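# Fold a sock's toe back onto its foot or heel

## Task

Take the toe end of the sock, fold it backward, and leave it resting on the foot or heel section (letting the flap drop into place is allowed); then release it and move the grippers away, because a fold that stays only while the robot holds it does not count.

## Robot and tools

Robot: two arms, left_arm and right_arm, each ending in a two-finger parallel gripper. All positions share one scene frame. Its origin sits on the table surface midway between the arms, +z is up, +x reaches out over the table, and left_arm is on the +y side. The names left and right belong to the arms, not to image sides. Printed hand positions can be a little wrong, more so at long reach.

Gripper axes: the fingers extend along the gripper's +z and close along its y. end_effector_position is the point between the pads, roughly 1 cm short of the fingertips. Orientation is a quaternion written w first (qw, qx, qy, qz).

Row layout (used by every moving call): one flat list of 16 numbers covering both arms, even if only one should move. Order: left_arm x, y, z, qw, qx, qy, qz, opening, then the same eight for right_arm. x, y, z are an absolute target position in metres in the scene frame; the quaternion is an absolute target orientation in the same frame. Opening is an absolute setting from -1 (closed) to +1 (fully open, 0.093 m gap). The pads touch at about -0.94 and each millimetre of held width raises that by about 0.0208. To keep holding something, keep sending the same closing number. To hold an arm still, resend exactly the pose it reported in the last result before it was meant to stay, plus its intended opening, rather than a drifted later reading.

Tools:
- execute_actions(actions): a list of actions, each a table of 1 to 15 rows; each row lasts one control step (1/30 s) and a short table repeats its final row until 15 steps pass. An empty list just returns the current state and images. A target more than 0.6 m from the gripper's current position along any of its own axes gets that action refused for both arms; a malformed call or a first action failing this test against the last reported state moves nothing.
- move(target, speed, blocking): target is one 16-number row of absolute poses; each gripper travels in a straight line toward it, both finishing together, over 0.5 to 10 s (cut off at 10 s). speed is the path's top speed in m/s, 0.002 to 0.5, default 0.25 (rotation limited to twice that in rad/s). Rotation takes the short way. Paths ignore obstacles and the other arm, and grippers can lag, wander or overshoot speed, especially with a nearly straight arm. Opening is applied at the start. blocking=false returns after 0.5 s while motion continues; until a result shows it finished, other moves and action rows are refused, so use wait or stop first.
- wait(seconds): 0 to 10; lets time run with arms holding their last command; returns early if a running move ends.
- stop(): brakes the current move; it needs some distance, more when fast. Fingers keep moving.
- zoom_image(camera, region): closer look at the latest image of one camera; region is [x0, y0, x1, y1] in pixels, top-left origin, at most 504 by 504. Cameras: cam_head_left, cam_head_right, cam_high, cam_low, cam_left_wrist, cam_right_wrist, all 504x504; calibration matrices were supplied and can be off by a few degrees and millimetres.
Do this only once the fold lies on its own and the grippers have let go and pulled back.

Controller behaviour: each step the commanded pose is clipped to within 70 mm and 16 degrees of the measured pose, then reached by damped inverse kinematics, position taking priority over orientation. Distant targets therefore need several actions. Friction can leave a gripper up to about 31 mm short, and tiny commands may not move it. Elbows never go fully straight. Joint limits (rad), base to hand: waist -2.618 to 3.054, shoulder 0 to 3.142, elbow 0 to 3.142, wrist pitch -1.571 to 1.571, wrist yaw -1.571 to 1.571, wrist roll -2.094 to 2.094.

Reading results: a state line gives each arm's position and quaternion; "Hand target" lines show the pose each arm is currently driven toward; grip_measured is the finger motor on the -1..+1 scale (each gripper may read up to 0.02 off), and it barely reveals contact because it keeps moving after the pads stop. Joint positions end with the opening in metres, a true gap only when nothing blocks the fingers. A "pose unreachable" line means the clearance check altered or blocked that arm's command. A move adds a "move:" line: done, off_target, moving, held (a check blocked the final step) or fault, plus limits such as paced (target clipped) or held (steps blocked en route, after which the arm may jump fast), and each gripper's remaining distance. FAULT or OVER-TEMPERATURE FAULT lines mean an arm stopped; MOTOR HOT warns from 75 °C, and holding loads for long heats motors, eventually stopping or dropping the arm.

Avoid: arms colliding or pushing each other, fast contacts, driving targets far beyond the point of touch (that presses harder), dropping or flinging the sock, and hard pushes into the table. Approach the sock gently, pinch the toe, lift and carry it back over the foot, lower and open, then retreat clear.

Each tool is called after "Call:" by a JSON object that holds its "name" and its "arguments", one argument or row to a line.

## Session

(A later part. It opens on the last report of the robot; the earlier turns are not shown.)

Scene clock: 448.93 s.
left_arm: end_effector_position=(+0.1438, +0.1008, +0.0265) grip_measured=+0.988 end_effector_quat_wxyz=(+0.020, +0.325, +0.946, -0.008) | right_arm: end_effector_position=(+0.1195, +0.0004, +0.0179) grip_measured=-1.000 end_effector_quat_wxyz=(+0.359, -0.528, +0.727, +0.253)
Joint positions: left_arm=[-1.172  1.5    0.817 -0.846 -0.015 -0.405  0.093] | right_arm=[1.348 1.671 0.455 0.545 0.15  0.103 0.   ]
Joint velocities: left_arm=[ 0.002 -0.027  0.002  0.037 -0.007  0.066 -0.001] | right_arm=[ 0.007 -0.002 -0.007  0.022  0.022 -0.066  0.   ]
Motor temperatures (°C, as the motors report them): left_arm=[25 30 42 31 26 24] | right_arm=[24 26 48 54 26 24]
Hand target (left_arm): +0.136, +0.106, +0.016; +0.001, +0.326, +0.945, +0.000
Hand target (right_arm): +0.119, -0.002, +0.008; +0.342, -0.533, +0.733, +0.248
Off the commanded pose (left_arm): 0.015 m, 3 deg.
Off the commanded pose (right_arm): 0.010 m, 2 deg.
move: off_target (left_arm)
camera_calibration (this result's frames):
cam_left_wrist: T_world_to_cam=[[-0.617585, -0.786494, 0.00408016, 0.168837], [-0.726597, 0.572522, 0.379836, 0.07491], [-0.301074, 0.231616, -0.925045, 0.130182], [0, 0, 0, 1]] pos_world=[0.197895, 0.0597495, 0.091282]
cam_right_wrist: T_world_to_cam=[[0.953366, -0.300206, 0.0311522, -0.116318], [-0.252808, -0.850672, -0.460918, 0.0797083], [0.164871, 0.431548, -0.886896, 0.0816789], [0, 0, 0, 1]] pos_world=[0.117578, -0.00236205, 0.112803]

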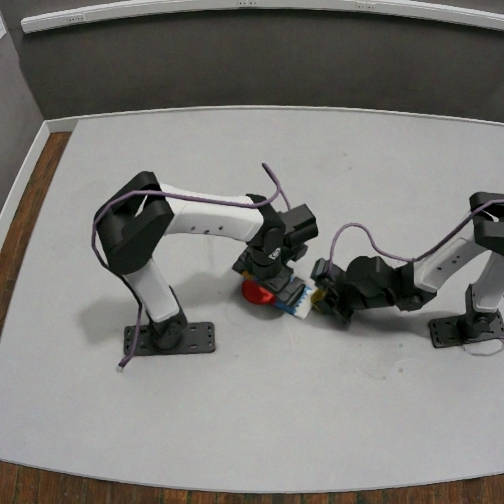

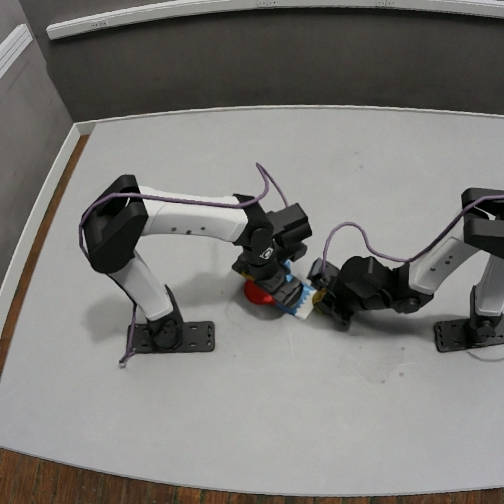

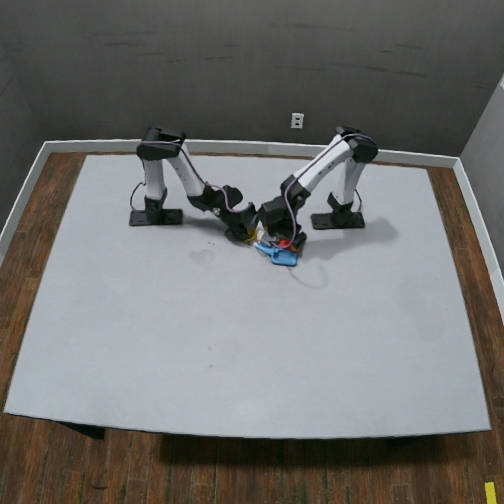

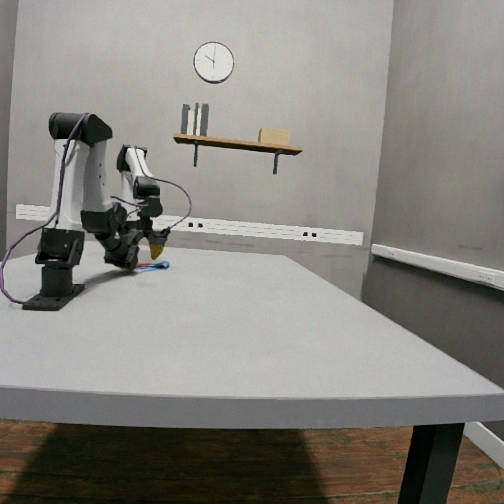

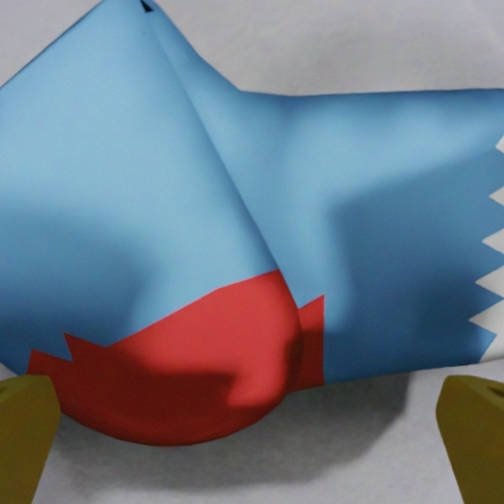

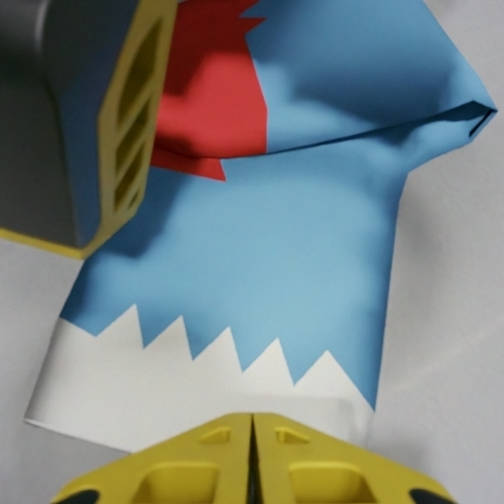

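Call:
{"name": "move", "arguments": {
  "target": [0.142, 0.138, 0.026, 0, 0.326, 0.946, 0, 1, 0.119, -0.001, 0.004, 0.342, -0.533, 0.733, 0.248, -1],
  "speed": 0.08
}}

Scene clock: 465.53 s.
left_arm: end_effector_position=(+0.1466, +0.1308, +0.0272) grip_measured=+0.988 end_effector_quat_wxyz=(+0.008, +0.326, +0.945, +0.001) | right_arm: end_effector_position=(+0.1197, +0.0033, +0.0177) grip_measured=-1.000 end_effector_quat_wxyz=(+0.363, -0.526, +0.725, +0.258)
Joint positions: left_arm=[-1.09   1.432  0.761 -0.889 -0.011 -0.321  0.093] | right_arm=[1.348 1.688 0.455 0.576 0.148 0.103 0.   ]
Joint velocities: left_arm=[ 0.002 -0.002 -0.007 -0.051  0.022  0.051  0.001] | right_arm=[-0.002 -0.017 -0.002  0.022 -0.037  0.066  0.   ]
Motor temperatures (°C, as the motors report them): left_arm=[25 30 40 31 26 24] | right_arm=[24 27 46 52 26 24]
Hand target (left_arm): +0.141, +0.138, +0.026; -0.001, +0.326, +0.945, -0.001
Hand target (right_arm): +0.119, -0.002, +0.004; +0.342, -0.533, +0.733, +0.248
Off the commanded pose (left_arm): 0.009 m, 1 deg.
Off the commanded pose (right_arm): 0.014 m, 3 deg.
move: off_target (right_arm)
camera_calibration (this result's frames):
cam_left_wrist: T_world_to_cam=[[-0.61886, -0.785484, -0.00515278, 0.194437], [-0.718561, 0.563459, 0.407657, 0.0587732], [-0.317305, 0.255985, -0.913121, 0.123599], [0, 0, 0, 1]] pos_world=[0.20178, 0.0879716, 0.0899031]
cam_right_wrist: T_world_to_cam=[[0.953601, -0.299752, 0.0281786, -0.115617], [-0.251487, -0.844503, -0.47283, 0.0821935], [0.165529, 0.443804, -0.880703, 0.0800005], [0, 0, 0, 1]] pos_world=[0.117681, -0.000748367, 0.112578]

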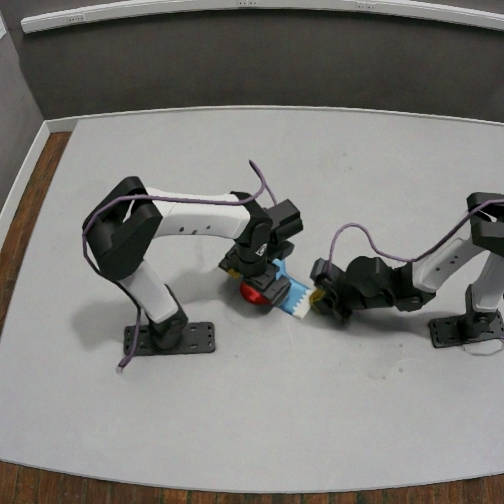

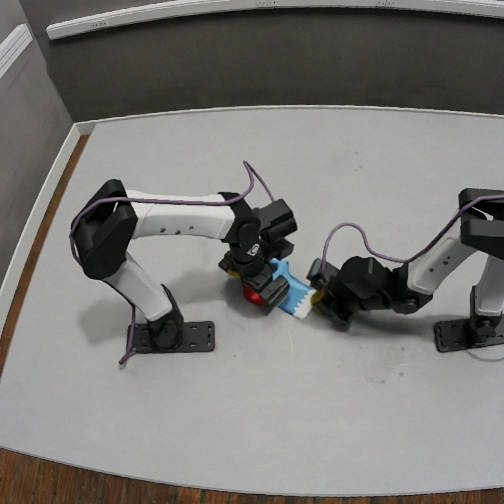

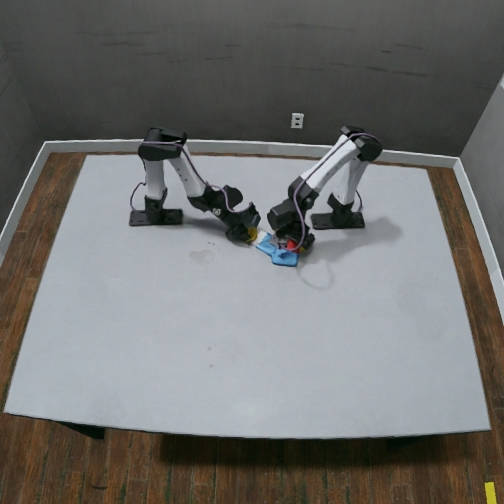

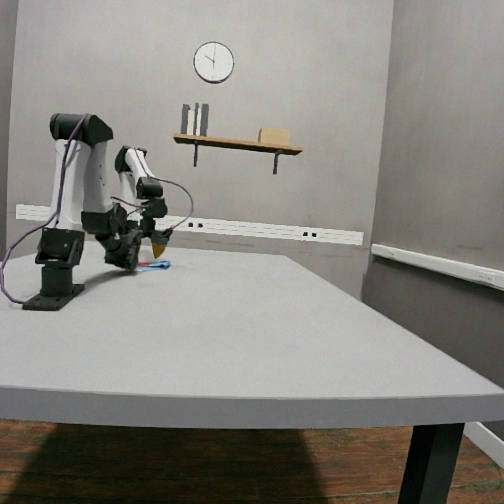

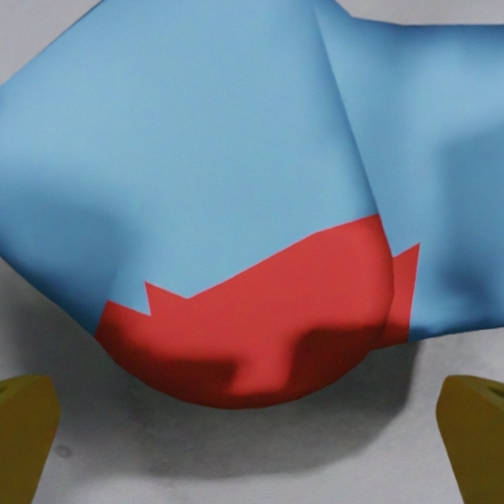

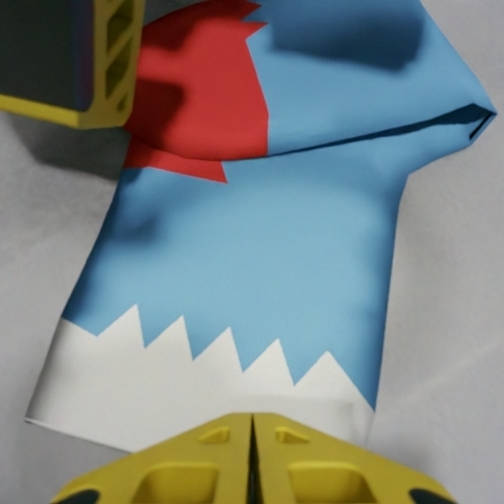

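Call:
{"name": "zoom_image", "arguments": {
  "camera": "cam_head_left",
  "region": [270, 260, 350, 340]
}}

Call:
{"name": "zoom_image", "arguments": {
  "camera": "cam_high",
  "region": [225, 200, 315, 280]
}}

Region (270, 260, 350, 340) of cam_head_left's 504x504 image, scaled by 6.300, with more detail than that image has.

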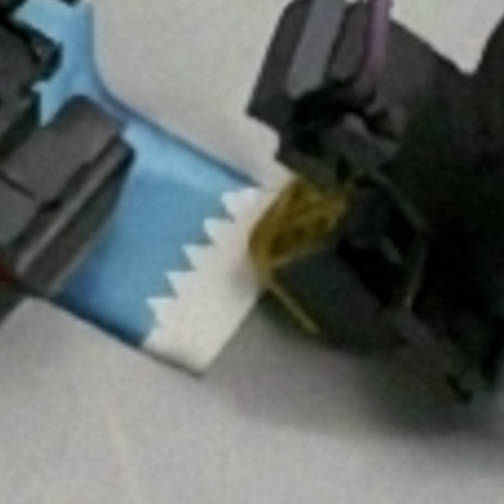

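Region (225, 200, 315, 280) of cam_high's 504x504 image, scaled by 5.600, with more detail than that image has.

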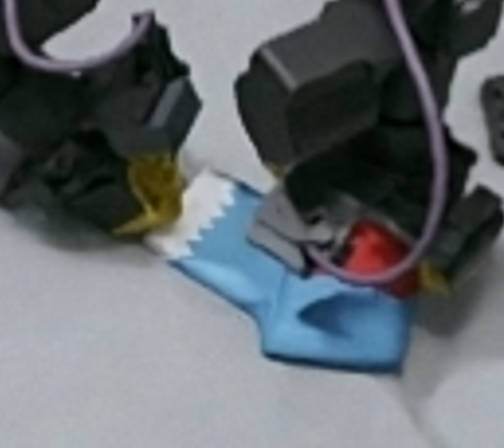

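Call:
{"name": "execute_actions", "arguments": {
  "actions": [
    [[0.141,0.139,0.024,0,0.326,0.946,0,1,0.119,0.000,0.010,0.342,-0.533,0.733,0.248,-1],[0.140,0.140,0.023,0,0.326,0.946,0,1,0.119,0.001,0.016,0.342,-0.533,0.733,0.248,-1],[0.139,0.141,0.022,0,0.326,0.946,0,1,0.119,0.002,0.022,0.342,-0.533,0.733,0.248,-1],[0.138,0.142,0.021,0,0.326,0.946,0,1,0.119,0.003,0.028,0.342,-0.533,0.733,0.248,-1],[0.137,0.143,0.020,0,0.326,0.946,0,1,0.119,0.004,0.034,0.342,-0.533,0.733,0.248,-1],[0.136,0.144,0.019,0,0.326,0.946,0,1,0.120,0.005,0.039,0.342,-0.533,0.733,0.248,-1],[0.135,0.145,0.018,0,0.326,0.946,0,1,0.120,0.006,0.043,0.342,-0.533,0.733,0.248,-1],[0.134,0.146,0.017,0,0.326,0.946,0,1,0.121,0.008,0.046,0.342,-0.533,0.733,0.248,-1],[0.134,0.146,0.016,0,0.326,0.946,0,1,0.122,0.010,0.048,0.342,-0.533,0.733,0.248,-1],[0.134,0.146,0.015,0,0.326,0.946,0,1,0.123,0.012,0.048,0.342,-0.533,0.733,0.248,-1],[0.134,0.146,0.015,0,0.326,0.946,0,1,0.124,0.014,0.048,0.342,-0.533,0.733,0.248,-1],[0.134,0.146,0.015,0,0.326,0.946,0,1,0.125,0.016,0.048,0.342,-0.533,0.733,0.248,-1],[0.134,0.146,0.015,0,0.326,0.946,0,1,0.126,0.018,0.048,0.342,-0.533,0.733,0.248,-1],[0.134,0.146,0.015,0,0.326,0.946,0,1,0.127,0.020,0.048,0.342,-0.533,0.733,0.248,-1],[0.134,0.146,0.015,0,0.326,0.946,0,1,0.128,0.022,0.048,0.342,-0.533,0.733,0.248,-1]]
  ]
}}

Scene clock: 492.90 s.
left_arm: end_effector_position=(+0.1365, +0.1459, +0.0163) grip_measured=+0.988 end_effector_quat_wxyz=(-0.003, +0.327, +0.945, +0.009) | right_arm: end_effector_position=(+0.1254, +0.0208, +0.0581) grip_measured=-1.000 end_effector_quat_wxyz=(+0.361, -0.523, +0.726, +0.262)
Joint positions: left_arm=[-1.09   1.405  0.691 -0.872 -0.011 -0.319  0.093] | right_arm=[1.334 1.581 0.585 0.344 0.133 0.103 0.   ]
Joint velocities: left_arm=[-0.007  0.007  0.007  0.066 -0.037  0.007  0.001] | right_arm=[-0.076  0.144  0.237 -0.154 -0.007 -0.007  0.   ]
Motor temperatures (°C, as the motors report them): left_arm=[25 32 38 30 26 24] | right_arm=[24 27 45 51 26 24]
Hand target (left_arm): +0.134, +0.146, +0.015; -0.000, +0.326, +0.945, +0.000
Hand target (right_arm): +0.128, +0.021, +0.049; +0.343, -0.532, +0.733, +0.249
Off the commanded pose (left_arm): 0.003 m, 1 deg.
Off the commanded pose (right_arm): 0.011 m, 3 deg.
camera_calibration (this result's frames):
cam_left_wrist: T_world_to_cam=[[-0.620794, -0.783865, -0.0131002, 0.200142], [-0.710949, 0.555847, 0.430796, 0.0471707], [-0.330404, 0.276749, -0.902354, 0.105168], [0, 0, 0, 1]] pos_world=[0.192531, 0.101559, 0.0772]
cam_right_wrist: T_world_to_cam=[[0.953081, -0.302159, 0.0183414, -0.116241], [-0.257571, -0.841289, -0.475278, 0.118353], [0.15904, 0.448255, -0.879644, 0.107564], [0, 0, 0, 1]] pos_world=[0.124165, 0.0162299, 0.153001]

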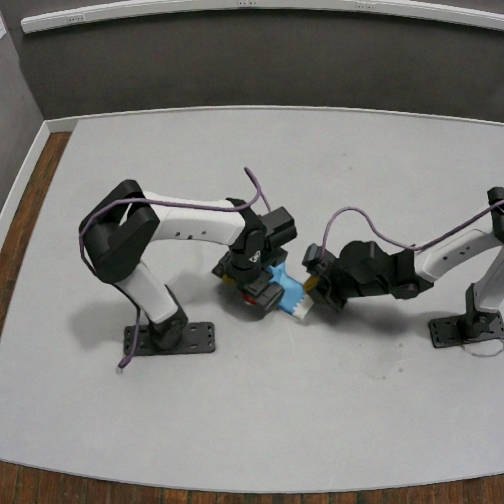

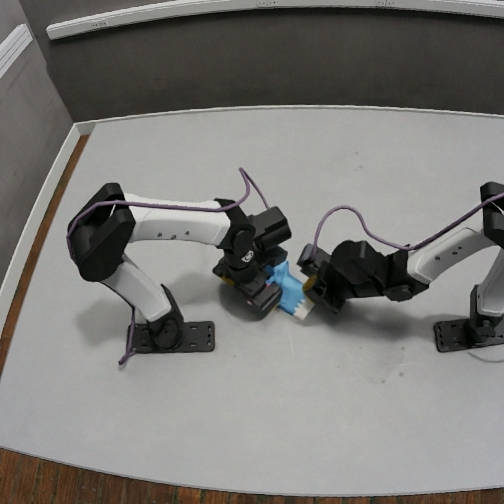

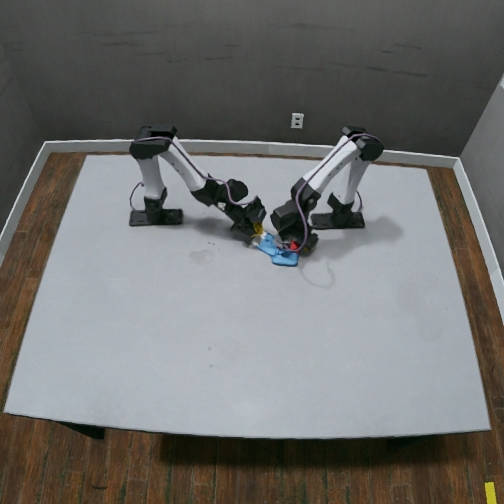

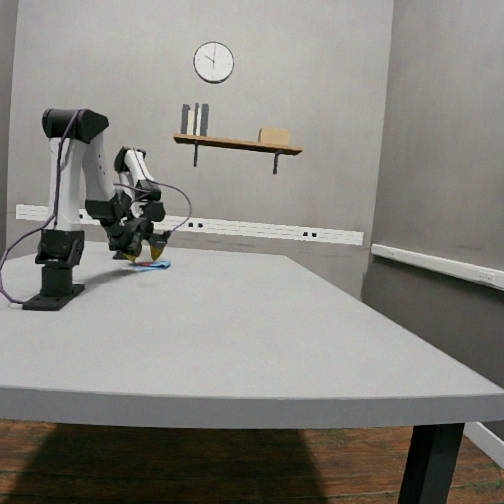

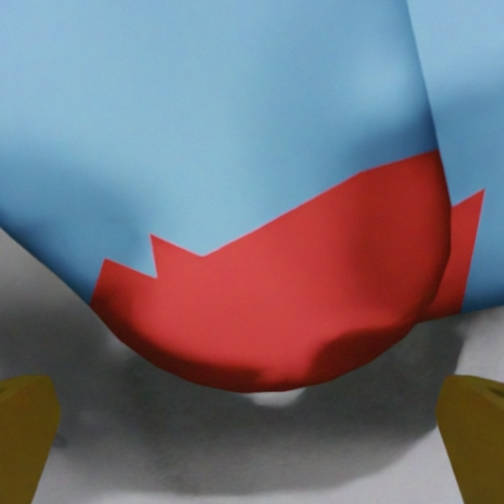

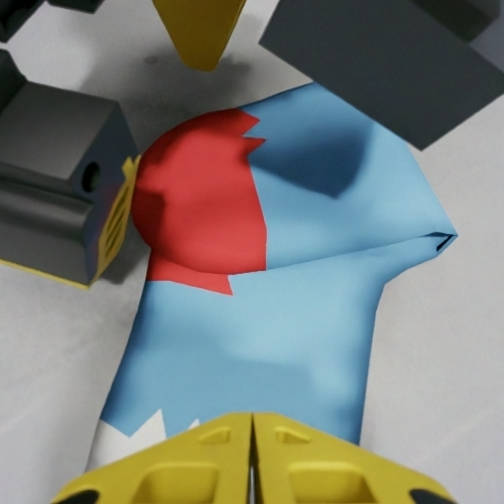

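Call:
{"name": "move", "arguments": {
  "target": [0.1405, 0.137, -0.006, 0, 0.326, 0.946, 0, 1, 0.125, 0.015, 0.006, 0.342, -0.533, 0.733, 0.248, -1],
  "speed": 0.06
}}

Scene clock: 506.33 s.
left_arm: end_effector_position=(+0.1440, +0.1345, +0.0054) grip_measured=+0.988 end_effector_quat_wxyz=(+0.013, +0.327, +0.945, -0.003) | right_arm: end_effector_position=(+0.1266, +0.0249, +0.0195) grip_measured=-1.000 end_effector_quat_wxyz=(+0.354, -0.527, +0.729, +0.257)
Joint positions: left_arm=[-1.09   1.446  0.675 -0.775 -0.011 -0.319  0.093] | right_arm=[1.329 1.742 0.56  0.51  0.126 0.102 0.   ]
Joint velocities: left_arm=[ 0.007  0.012 -0.007  0.007  0.022  0.037  0.001] | right_arm=[-0.012  0.022  0.002  0.007  0.037 -0.007  0.   ]
Motor temperatures (°C, as the motors report them): left_arm=[25 32 37 29 26 24] | right_arm=[24 28 46 51 26 24]
Hand target (left_arm): +0.140, +0.138, -0.005; +0.000, +0.326, +0.945, +0.000
Hand target (right_arm): +0.125, +0.015, +0.006; +0.342, -0.533, +0.733, +0.248
Off the commanded pose (left_arm): 0.012 m, 2 deg.
Off the commanded pose (right_arm): 0.017 m, 2 deg.
move: off_target (left_arm, right_arm)
camera_calibration (this result's frames):
cam_left_wrist: T_world_to_cam=[[-0.620641, -0.784095, -0.000444135, 0.195727], [-0.720275, 0.569901, 0.395496, 0.0631455], [-0.309854, 0.245781, -0.918467, 0.102256], [0, 0, 0, 1]] pos_world=[0.198643, 0.0923491, 0.0690323]
cam_right_wrist: T_world_to_cam=[[0.953819, -0.299834, 0.018128, -0.115651], [-0.258764, -0.850819, -0.457327, 0.10379], [0.152546, 0.431516, -0.889114, 0.0729604], [0, 0, 0, 1]] pos_world=[0.126037, 0.0221469, 0.114433]

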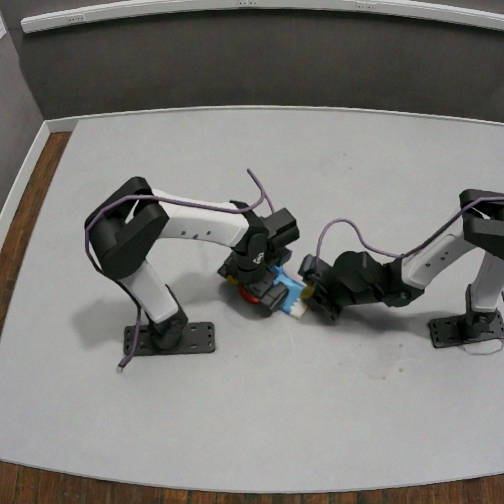

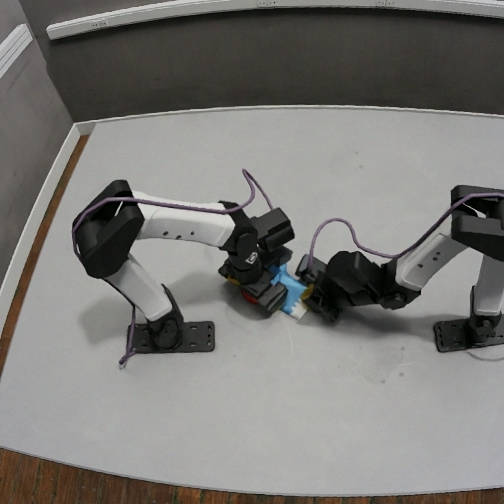

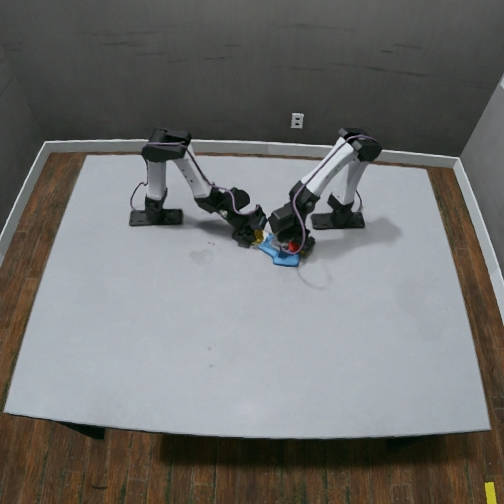

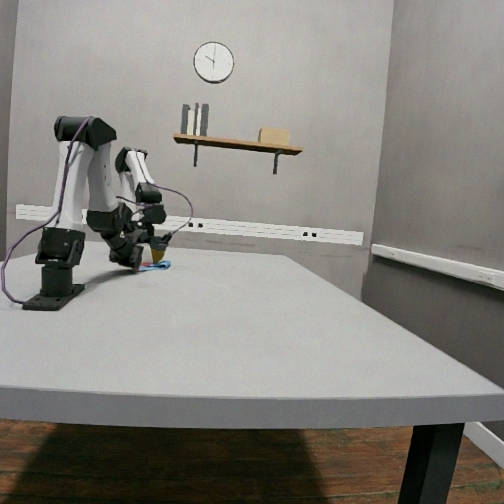

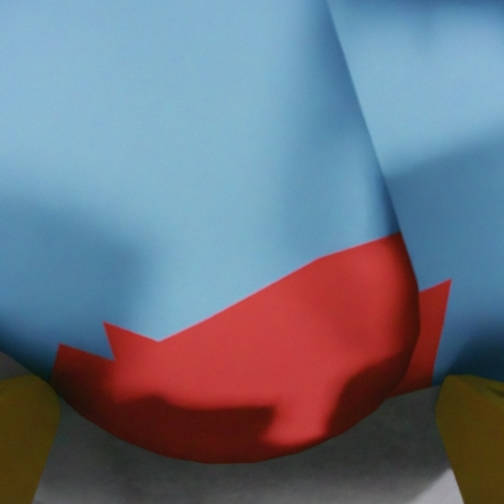

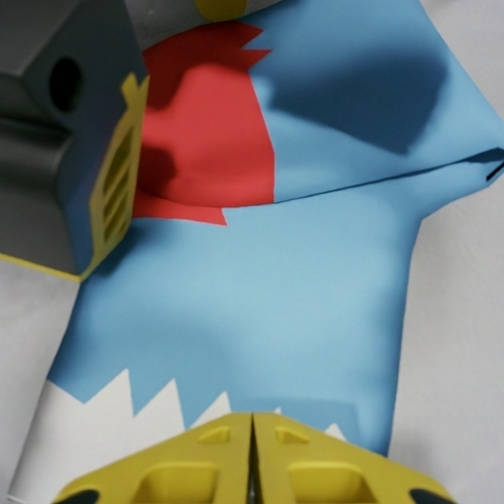

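Call:
{"name": "execute_actions", "arguments": {
  "actions": [
    [[0.139,0.139,-0.008,0,0.326,0.946,0,0.9,0.125,0.015,0.006,0.342,-0.533,0.733,0.248,-1],[0.139,0.139,-0.008,0,0.326,0.946,0,0.8,0.125,0.015,0.006,0.342,-0.533,0.733,0.248,-1],[0.139,0.139,-0.008,0,0.326,0.946,0,0.72,0.125,0.015,0.006,0.342,-0.533,0.733,0.248,-1],[0.139,0.139,-0.008,0,0.326,0.946,0,0.64,0.125,0.015,0.006,0.342,-0.533,0.733,0.248,-1],[0.139,0.139,-0.008,0,0.326,0.946,0,0.56,0.125,0.015,0.006,0.342,-0.533,0.733,0.248,-1],[0.139,0.139,-0.008,0,0.326,0.946,0,0.48,0.125,0.015,0.006,0.342,-0.533,0.733,0.248,-1],[0.139,0.139,-0.008,0,0.326,0.946,0,0.4,0.125,0.015,0.006,0.342,-0.533,0.733,0.248,-1],[0.139,0.139,-0.008,0,0.326,0.946,0,0.32,0.125,0.015,0.006,0.342,-0.533,0.733,0.248,-1],[0.139,0.139,-0.008,0,0.326,0.946,0,0.24,0.125,0.015,0.006,0.342,-0.533,0.733,0.248,-1],[0.139,0.139,-0.008,0,0.326,0.946,0,0.16,0.125,0.015,0.006,0.342,-0.533,0.733,0.248,-1],[0.139,0.139,-0.008,0,0.326,0.946,0,0.08,0.125,0.015,0.006,0.342,-0.533,0.733,0.248,-1],[0.139,0.139,-0.008,0,0.326,0.946,0,0.0,0.125,0.015,0.006,0.342,-0.533,0.733,0.248,-1],[0.139,0.139,-0.008,0,0.326,0.946,0,-0.08,0.125,0.015,0.006,0.342,-0.533,0.733,0.248,-1],[0.139,0.139,-0.008,0,0.326,0.946,0,-0.16,0.125,0.015,0.006,0.342,-0.533,0.733,0.248,-1]]
  ]
}}

Scene clock: 520.17 s.
left_arm: end_effector_position=(+0.1471, +0.1320, +0.0051) grip_measured=-0.148 end_effector_quat_wxyz=(+0.022, +0.327, +0.945, -0.006) | right_arm: end_effector_position=(+0.1267, +0.0252, +0.0196) grip_measured=-1.000 end_effector_quat_wxyz=(+0.354, -0.526, +0.729, +0.257)
Joint positions: left_arm=[-1.09   1.446  0.673 -0.756 -0.017 -0.319  0.038] | right_arm=[1.329 1.743 0.56  0.512 0.126 0.102 0.   ]
Joint velocities: left_arm=[ 0.007  0.037 -0.002  0.081  0.022  0.022 -0.018] | right_arm=[ 0.002 -0.007  0.002  0.051  0.037  0.007  0.   ]
Motor temperatures (°C, as the motors report them): left_arm=[25 31 37 29 26 24] | right_arm=[24 29 44 52 26 24]
Hand target (left_arm): +0.139, +0.140, -0.007; -0.000, +0.326, +0.945, -0.000
Hand target (right_arm): +0.125, +0.015, +0.006; +0.342, -0.533, +0.733, +0.248
Off the commanded pose (left_arm): 0.017 m, 3 deg.
Off the commanded pose (right_arm): 0.017 m, 2 deg.
camera_calibration (this result's frames):
cam_left_wrist: T_world_to_cam=[[-0.620444, -0.784249, -0.00176032, 0.195639], [-0.726213, 0.57368, 0.378821, 0.0673761], [-0.29608, 0.236316, -0.925468, 0.102853], [0, 0, 0, 1]] pos_world=[0.200765, 0.0904713, 0.0700083]
cam_right_wrist: T_world_to_cam=[[0.953815, -0.299862, 0.0179038, -0.115608], [-0.258655, -0.850129, -0.45867, 0.104089], [0.152758, 0.432855, -0.888426, 0.0728889], [0, 0, 0, 1]] pos_world=[0.126057, 0.0222721, 0.114569]

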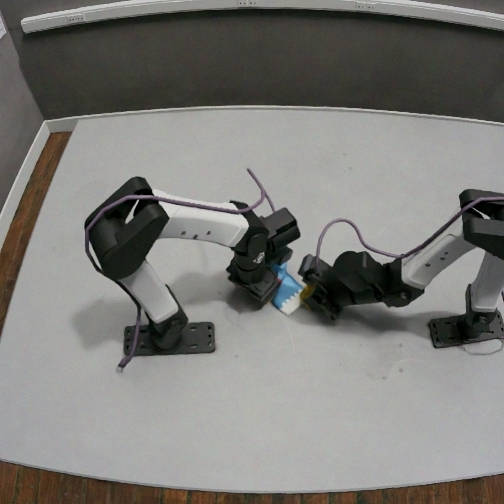

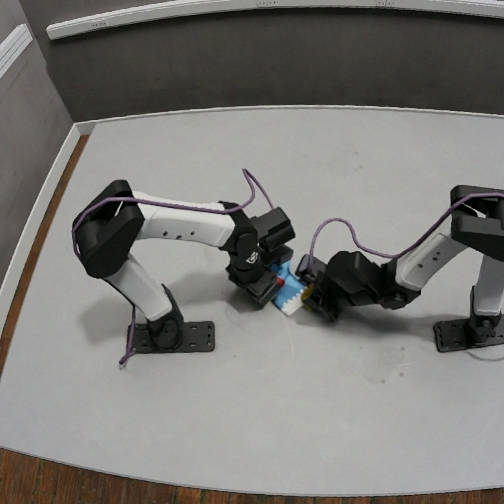

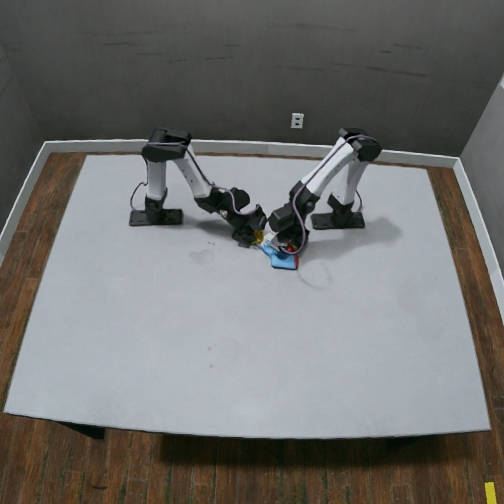

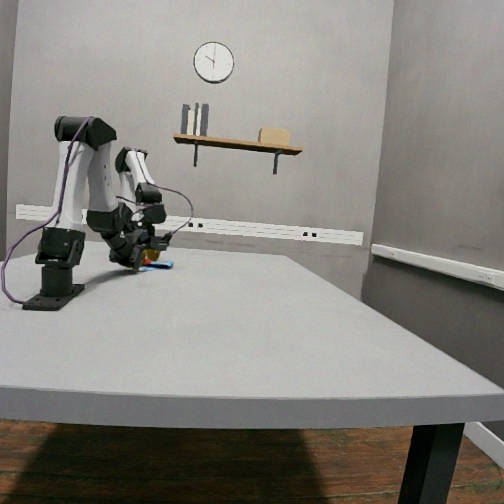

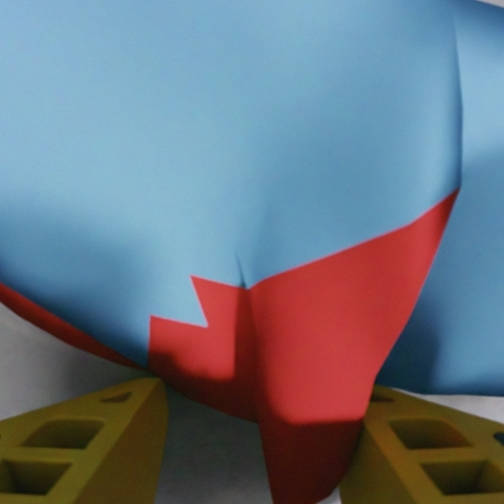

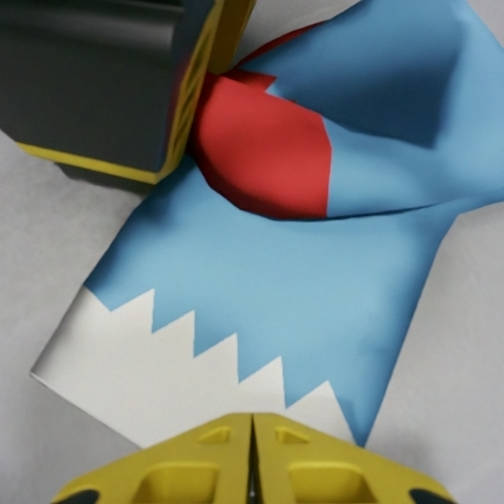

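Call:
{"name": "zoom_image", "arguments": {
  "camera": "cam_left_wrist",
  "region": [100, 260, 440, 504]
}}

Call:
{"name": "zoom_image", "arguments": {
  "camera": "cam_right_wrist",
  "region": [100, 0, 400, 260]
}}

Call:
{"name": "zoom_image", "arguments": {
  "camera": "cam_low",
  "region": [110, 225, 190, 285]
}}

Region (100, 260, 440, 504) of cam_left_wrist's 504x504 image, scaled by 1.482, with more detail than that image has; it fills the top 362 rows of this view, and the rest is white.

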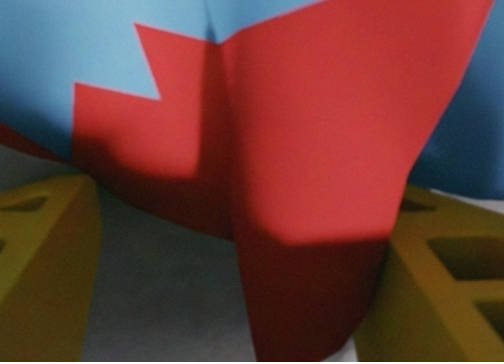

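Region (100, 0, 400, 260) of cam_right_wrist's 504x504 image, scaled by 1.680, with more detail than that image has; it fills the top 437 rows of this view, and the rest is white.

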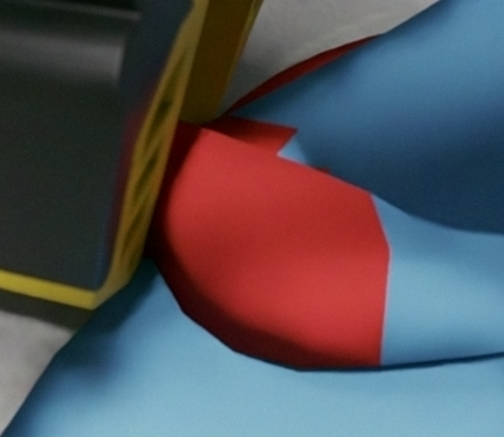

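Region (110, 225, 190, 285) of cam_low's 504x504 image, scaled by 6.300, with more detail than that image has; it fills the top 378 rows of this view, and the rest is white.

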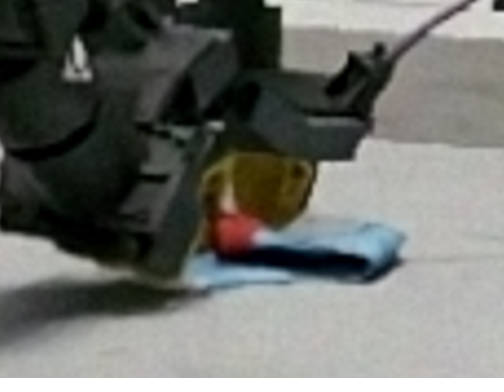

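Call:
{"name": "execute_actions", "arguments": {
  "actions": [
    [[0.142,0.136,-0.006,0,0.326,0.946,0,-0.22,0.125,0.015,0.004,0.342,-0.533,0.733,0.248,-1],[0.142,0.136,-0.004,0,0.326,0.946,0,-0.29,0.125,0.015,0.004,0.342,-0.533,0.733,0.248,-1],[0.142,0.136,-0.002,0,0.326,0.946,0,-0.36,0.125,0.015,0.004,0.342,-0.533,0.733,0.248,-1],[0.142,0.136,0.000,0,0.326,0.946,0,-0.43,0.125,0.015,0.004,0.342,-0.533,0.733,0.248,-1],[0.143,0.135,0.002,0,0.326,0.946,0,-0.5,0.125,0.015,0.004,0.342,-0.533,0.733,0.248,-1],[0.143,0.135,0.004,0,0.326,0.946,0,-0.57,0.125,0.015,0.004,0.342,-0.533,0.733,0.248,-1],[0.144,0.134,0.006,0,0.326,0.946,0,-0.64,0.125,0.015,0.004,0.342,-0.533,0.733,0.248,-1],[0.144,0.134,0.008,0,0.326,0.946,0,-0.71,0.125,0.015,0.004,0.342,-0.533,0.733,0.248,-1],[0.145,0.133,0.010,0,0.326,0.946,0,-0.78,0.125,0.015,0.004,0.342,-0.533,0.733,0.248,-1],[0.145,0.133,0.012,0,0.326,0.946,0,-0.85,0.125,0.015,0.004,0.342,-0.533,0.733,0.248,-1],[0.146,0.132,0.014,0,0.326,0.946,0,-0.92,0.125,0.015,0.004,0.342,-0.533,0.733,0.248,-1],[0.146,0.132,0.016,0,0.326,0.946,0,-1,0.125,0.015,0.004,0.342,-0.533,0.733,0.248,-1],[0.147,0.131,0.018,0,0.326,0.946,0,-1,0.125,0.015,0.004,0.342,-0.533,0.733,0.248,-1],[0.147,0.131,0.020,0,0.326,0.946,0,-1,0.125,0.015,0.004,0.342,-0.533,0.733,0.248,-1],[0.147,0.131,0.022,0,0.326,0.946,0,-1,0.125,0.015,0.004,0.342,-0.533,0.733,0.248,-1]],
    [[0.148,0.131,0.025,0,0.326,0.946,0,-1,0.125,0.015,0.004,0.342,-0.533,0.733,0.248,-1],[0.148,0.131,0.028,0,0.326,0.946,0,-1,0.125,0.015,0.004,0.342,-0.533,0.733,0.248,-1],[0.148,0.131,0.031,0,0.326,0.946,0,-1,0.125,0.015,0.004,0.342,-0.533,0.733,0.248,-1],[0.149,0.130,0.034,0,0.326,0.946,0,-1,0.125,0.015,0.004,0.342,-0.533,0.733,0.248,-1],[0.149,0.130,0.036,0,0.326,0.946,0,-1,0.125,0.015,0.004,0.342,-0.533,0.733,0.248,-1],[0.150,0.129,0.038,0,0.326,0.946,0,-1,0.125,0.015,0.004,0.342,-0.533,0.733,0.248,-1]]
  ]
}}

Scene clock: 545.80 s.
left_arm: end_effector_position=(+0.1495, +0.1293, +0.0331) grip_measured=-0.994 end_effector_quat_wxyz=(+0.002, +0.326, +0.945, +0.004) | right_arm: end_effector_position=(+0.1267, +0.0251, +0.0192) grip_measured=-1.000 end_effector_quat_wxyz=(+0.357, -0.525, +0.728, +0.260)
Joint positions: left_arm=[-1.082  1.446  0.798 -0.926 -0.009 -0.311  0.   ] | right_arm=[1.329 1.748 0.552 0.533 0.126 0.102 0.   ]
Joint velocities: left_arm=[ 0.007 -0.012  0.012 -0.081 -0.051  0.022  0.   ] | right_arm=[-0.012 -0.012 -0.002  0.007 -0.022 -0.051  0.   ]
Motor temperatures (°C, as the motors report them): left_arm=[25 30 36 29 26 24] | right_arm=[24 30 42 52 26 24]
Hand target (left_arm): +0.150, +0.129, +0.038; -0.000, +0.326, +0.945, -0.000
Hand target (right_arm): +0.125, +0.015, +0.004; +0.342, -0.533, +0.733, +0.248
Off the commanded pose (left_arm): 0.005 m, 1 deg.
Off the commanded pose (right_arm): 0.018 m, 2 deg.
camera_calibration (this result's frames):
cam_left_wrist: T_world_to_cam=[[-0.620122, -0.78447, -0.00751481, 0.195222], [-0.71396, 0.560362, 0.419828, 0.0586075], [-0.325131, 0.26571, -0.907573, 0.130045], [0, 0, 0, 1]] pos_world=[0.205186, 0.0857499, 0.0948872]
cam_right_wrist: T_world_to_cam=[[0.953792, -0.300005, 0.01667, -0.11559], [-0.258048, -0.846296, -0.46604, 0.103718], [0.153922, 0.440204, -0.884606, 0.0721305], [0, 0, 0, 1]] pos_world=[0.125911, 0.0213468, 0.114071]

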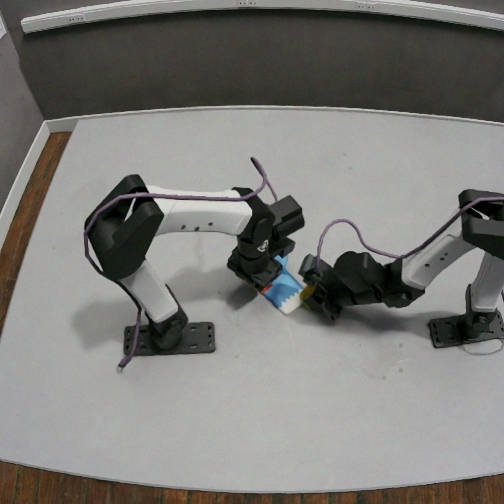

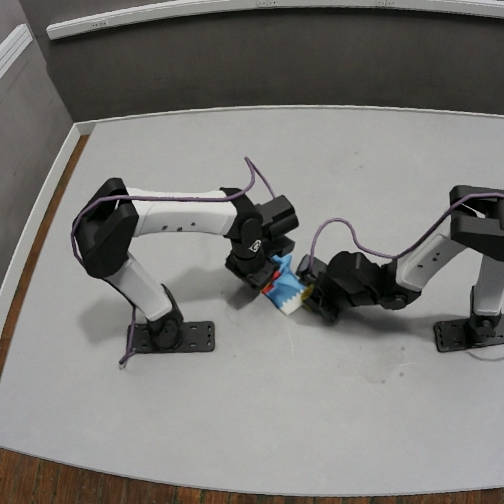

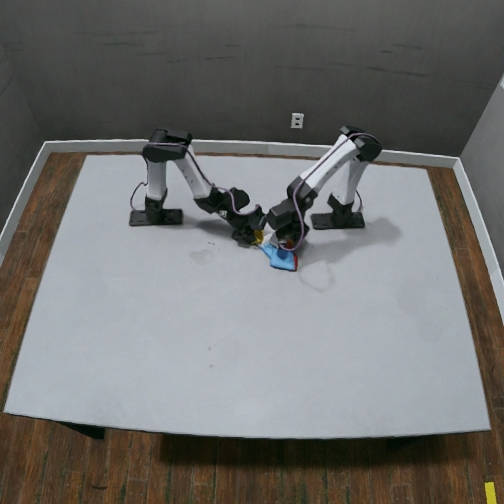

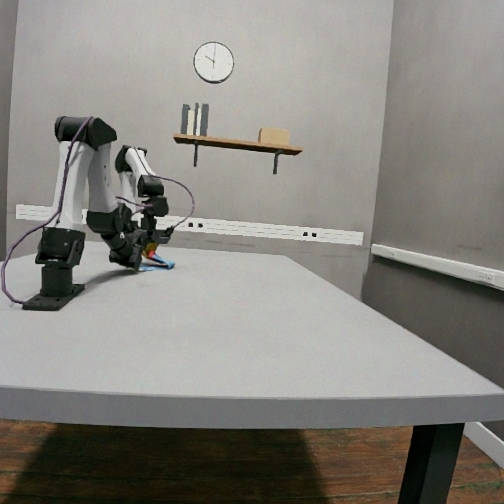

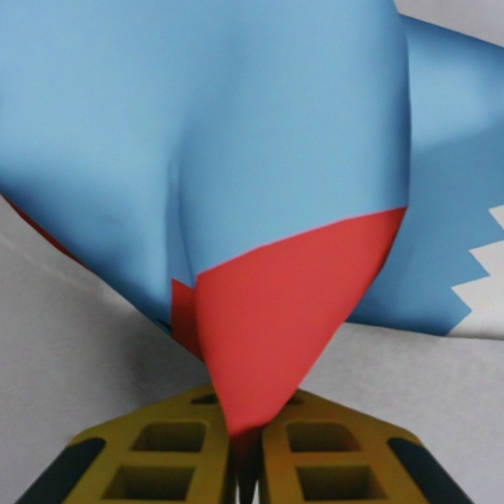

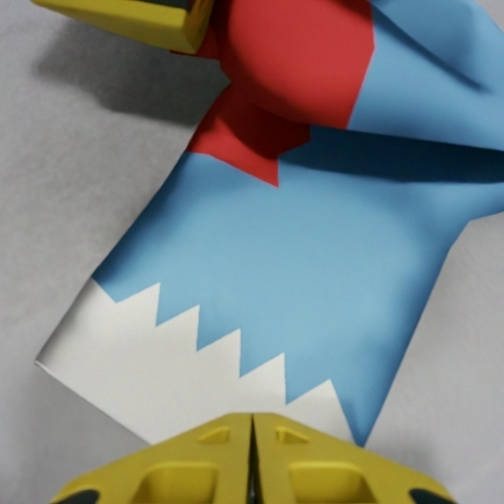

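Call:
{"name": "execute_actions", "arguments": {
  "actions": [
    [[0.150,0.129,0.038,0,0.326,0.946,0,-1,0.125,0.016,0.010,0.345,-0.532,0.731,0.250,-1],[0.150,0.129,0.038,0,0.326,0.946,0,-1,0.125,0.017,0.016,0.349,-0.531,0.730,0.253,-1],[0.150,0.129,0.038,0,0.326,0.946,0,-1,0.125,0.018,0.022,0.352,-0.529,0.728,0.255,-1],[0.150,0.129,0.038,0,0.326,0.946,0,-1,0.125,0.019,0.027,0.355,-0.528,0.726,0.258,-1],[0.150,0.129,0.038,0,0.326,0.946,0,-1,0.124,0.020,0.032,0.359,-0.527,0.725,0.260,-1],[0.150,0.129,0.038,0,0.326,0.946,0,-1,0.124,0.021,0.036,0.362,-0.525,0.723,0.263,-1],[0.150,0.129,0.038,0,0.326,0.946,0,-1,0.123,0.023,0.039,0.365,-0.524,0.721,0.265,-1],[0.150,0.129,0.038,0,0.326,0.946,0,-1,0.123,0.025,0.041,0.369,-0.523,0.720,0.268,-1],[0.150,0.129,0.038,0,0.326,0.946,0,-1,0.122,0.027,0.042,0.372,-0.522,0.718,0.270,-1],[0.150,0.129,0.038,0,0.326,0.946,0,-1,0.121,0.029,0.042,0.375,-0.520,0.716,0.273,-1],[0.150,0.129,0.038,0,0.326,0.946,0,-1,0.120,0.031,0.042,0.379,-0.519,0.715,0.275,-1],[0.150,0.129,0.038,0,0.326,0.946,0,-1,0.119,0.033,0.042,0.382,-0.518,0.713,0.278,-1],[0.150,0.129,0.038,0,0.326,0.946,0,-1,0.118,0.035,0.042,0.385,-0.517,0.711,0.280,-1],[0.150,0.129,0.038,0,0.326,0.946,0,-1,0.118,0.036,0.042,0.389,-0.515,0.710,0.283,-1],[0.150,0.129,0.038,0,0.326,0.946,0,-1,0.118,0.037,0.042,0.392,-0.514,0.708,0.285,-1]],
    [[0.150,0.129,0.038,0,0.326,0.946,0,-1,0.118,0.037,0.040,0.392,-0.514,0.708,0.285,-1],[0.150,0.129,0.038,0,0.326,0.946,0,-1,0.118,0.037,0.038,0.392,-0.514,0.708,0.285,-1],[0.150,0.129,0.038,0,0.326,0.946,0,-1,0.118,0.037,0.035,0.392,-0.514,0.708,0.285,-1],[0.150,0.129,0.038,0,0.326,0.946,0,-1,0.118,0.037,0.032,0.392,-0.514,0.708,0.285,-1],[0.150,0.129,0.038,0,0.326,0.946,0,-1,0.118,0.037,0.029,0.392,-0.514,0.708,0.285,-1],[0.150,0.129,0.038,0,0.326,0.946,0,-1,0.118,0.037,0.026,0.392,-0.514,0.708,0.285,-1],[0.150,0.129,0.038,0,0.326,0.946,0,-1,0.118,0.037,0.023,0.392,-0.514,0.708,0.285,-1],[0.150,0.129,0.038,0,0.326,0.946,0,-1,0.118,0.037,0.020,0.392,-0.514,0.708,0.285,-1],[0.150,0.129,0.038,0,0.326,0.946,0,-1,0.118,0.037,0.017,0.392,-0.514,0.708,0.285,-1],[0.150,0.129,0.038,0,0.326,0.946,0,-1,0.118,0.037,0.014,0.392,-0.514,0.708,0.285,-1],[0.150,0.129,0.038,0,0.326,0.946,0,-1,0.118,0.037,0.011,0.392,-0.514,0.708,0.285,-1],[0.150,0.129,0.038,0,0.326,0.946,0,-1,0.118,0.037,0.009,0.392,-0.514,0.708,0.285,-1],[0.150,0.129,0.038,0,0.326,0.946,0,-1,0.118,0.037,0.007,0.392,-0.514,0.708,0.285,-1],[0.150,0.129,0.038,0,0.326,0.946,0,-1,0.118,0.037,0.005,0.392,-0.514,0.708,0.285,-1],[0.150,0.129,0.038,0,0.326,0.946,0,-1,0.118,0.037,0.004,0.392,-0.514,0.708,0.285,-1]]
  ]
}}

Scene clock: 598.20 s.
left_arm: end_effector_position=(+0.1485, +0.1307, +0.0331) grip_measured=-0.994 end_effector_quat_wxyz=(-0.001, +0.327, +0.945, +0.007) | right_arm: end_effector_position=(+0.1203, +0.0448, +0.0181) grip_measured=-1.000 end_effector_quat_wxyz=(+0.395, -0.513, +0.704, +0.291)
Joint positions: left_arm=[-1.082  1.446  0.798 -0.933 -0.009 -0.31   0.   ] | right_arm=[1.364 1.863 0.545 0.766 0.157 0.103 0.   ]
Joint velocities: left_arm=[-0.007 -0.007 -0.002 -0.037 -0.066 -0.037  0.   ] | right_arm=[-0.002  0.237 -0.017  0.403 -0.037 -0.022  0.   ]
Motor temperatures (°C, as the motors report them): left_arm=[25 31 40 27 26 24] | right_arm=[24 31 40 52 26 24]
Hand target (left_arm): +0.150, +0.129, +0.038; +0.000, +0.326, +0.945, -0.000
Hand target (right_arm): +0.118, +0.037, +0.004; +0.391, -0.514, +0.708, +0.284
Off the commanded pose (left_arm): 0.005 m, 1 deg.
Off the commanded pose (right_arm): 0.016 m, 1 deg.
camera_calibration (this result's frames):
cam_left_wrist: T_world_to_cam=[[-0.620755, -0.783945, -0.0097015, 0.195851], [-0.711813, 0.558365, 0.426088, 0.0568196], [-0.328613, 0.271402, -0.90463, 0.129023], [0, 0, 0, 1]] pos_world=[0.204419, 0.0867931, 0.0944082]
cam_right_wrist: T_world_to_cam=[[0.955801, -0.293582, 0.0159224, -0.104093], [-0.23435, -0.793427, -0.561742, 0.11481], [0.17755, 0.533182, -0.82716, 0.0554665], [0, 0, 0, 1]] pos_world=[0.11655, 0.0309598, 0.112031]

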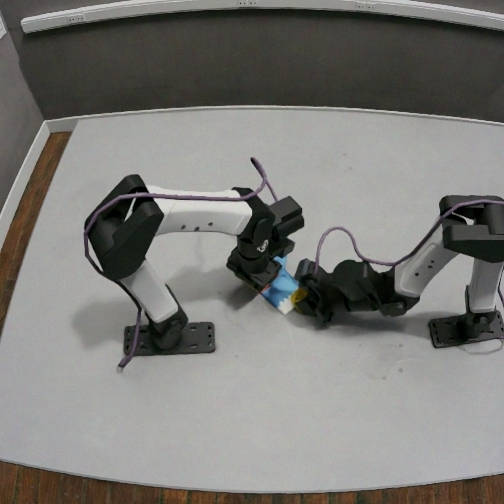

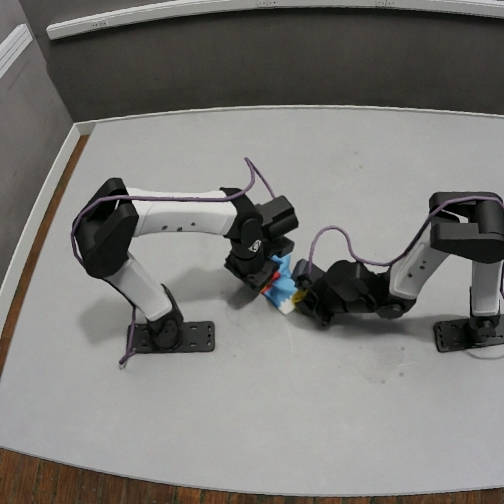

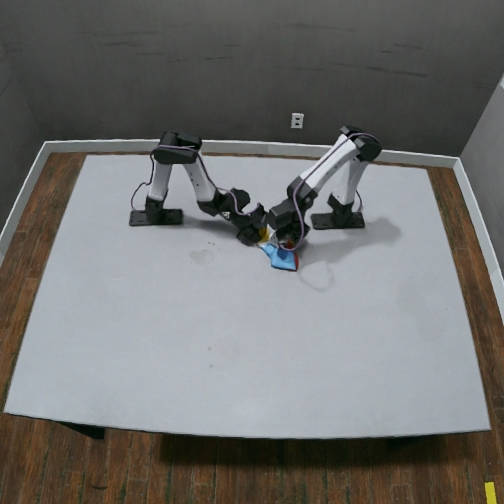

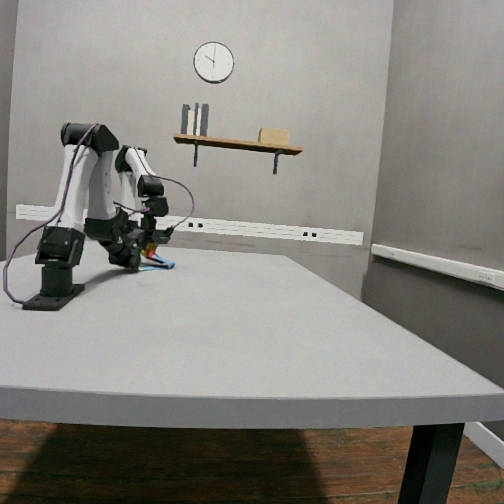

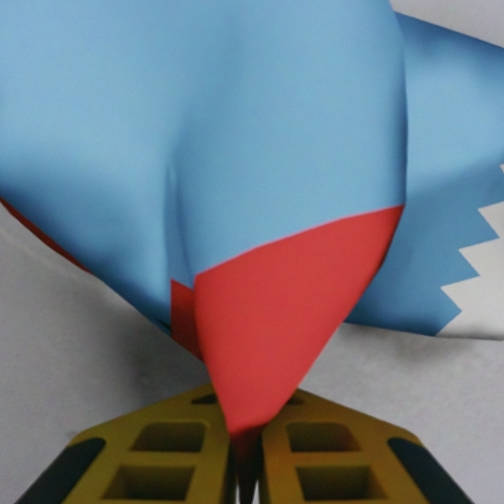

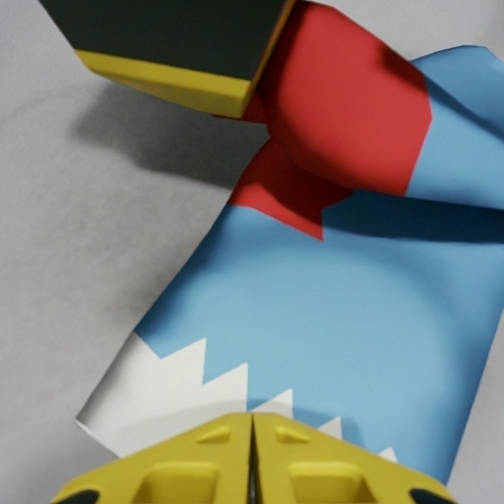

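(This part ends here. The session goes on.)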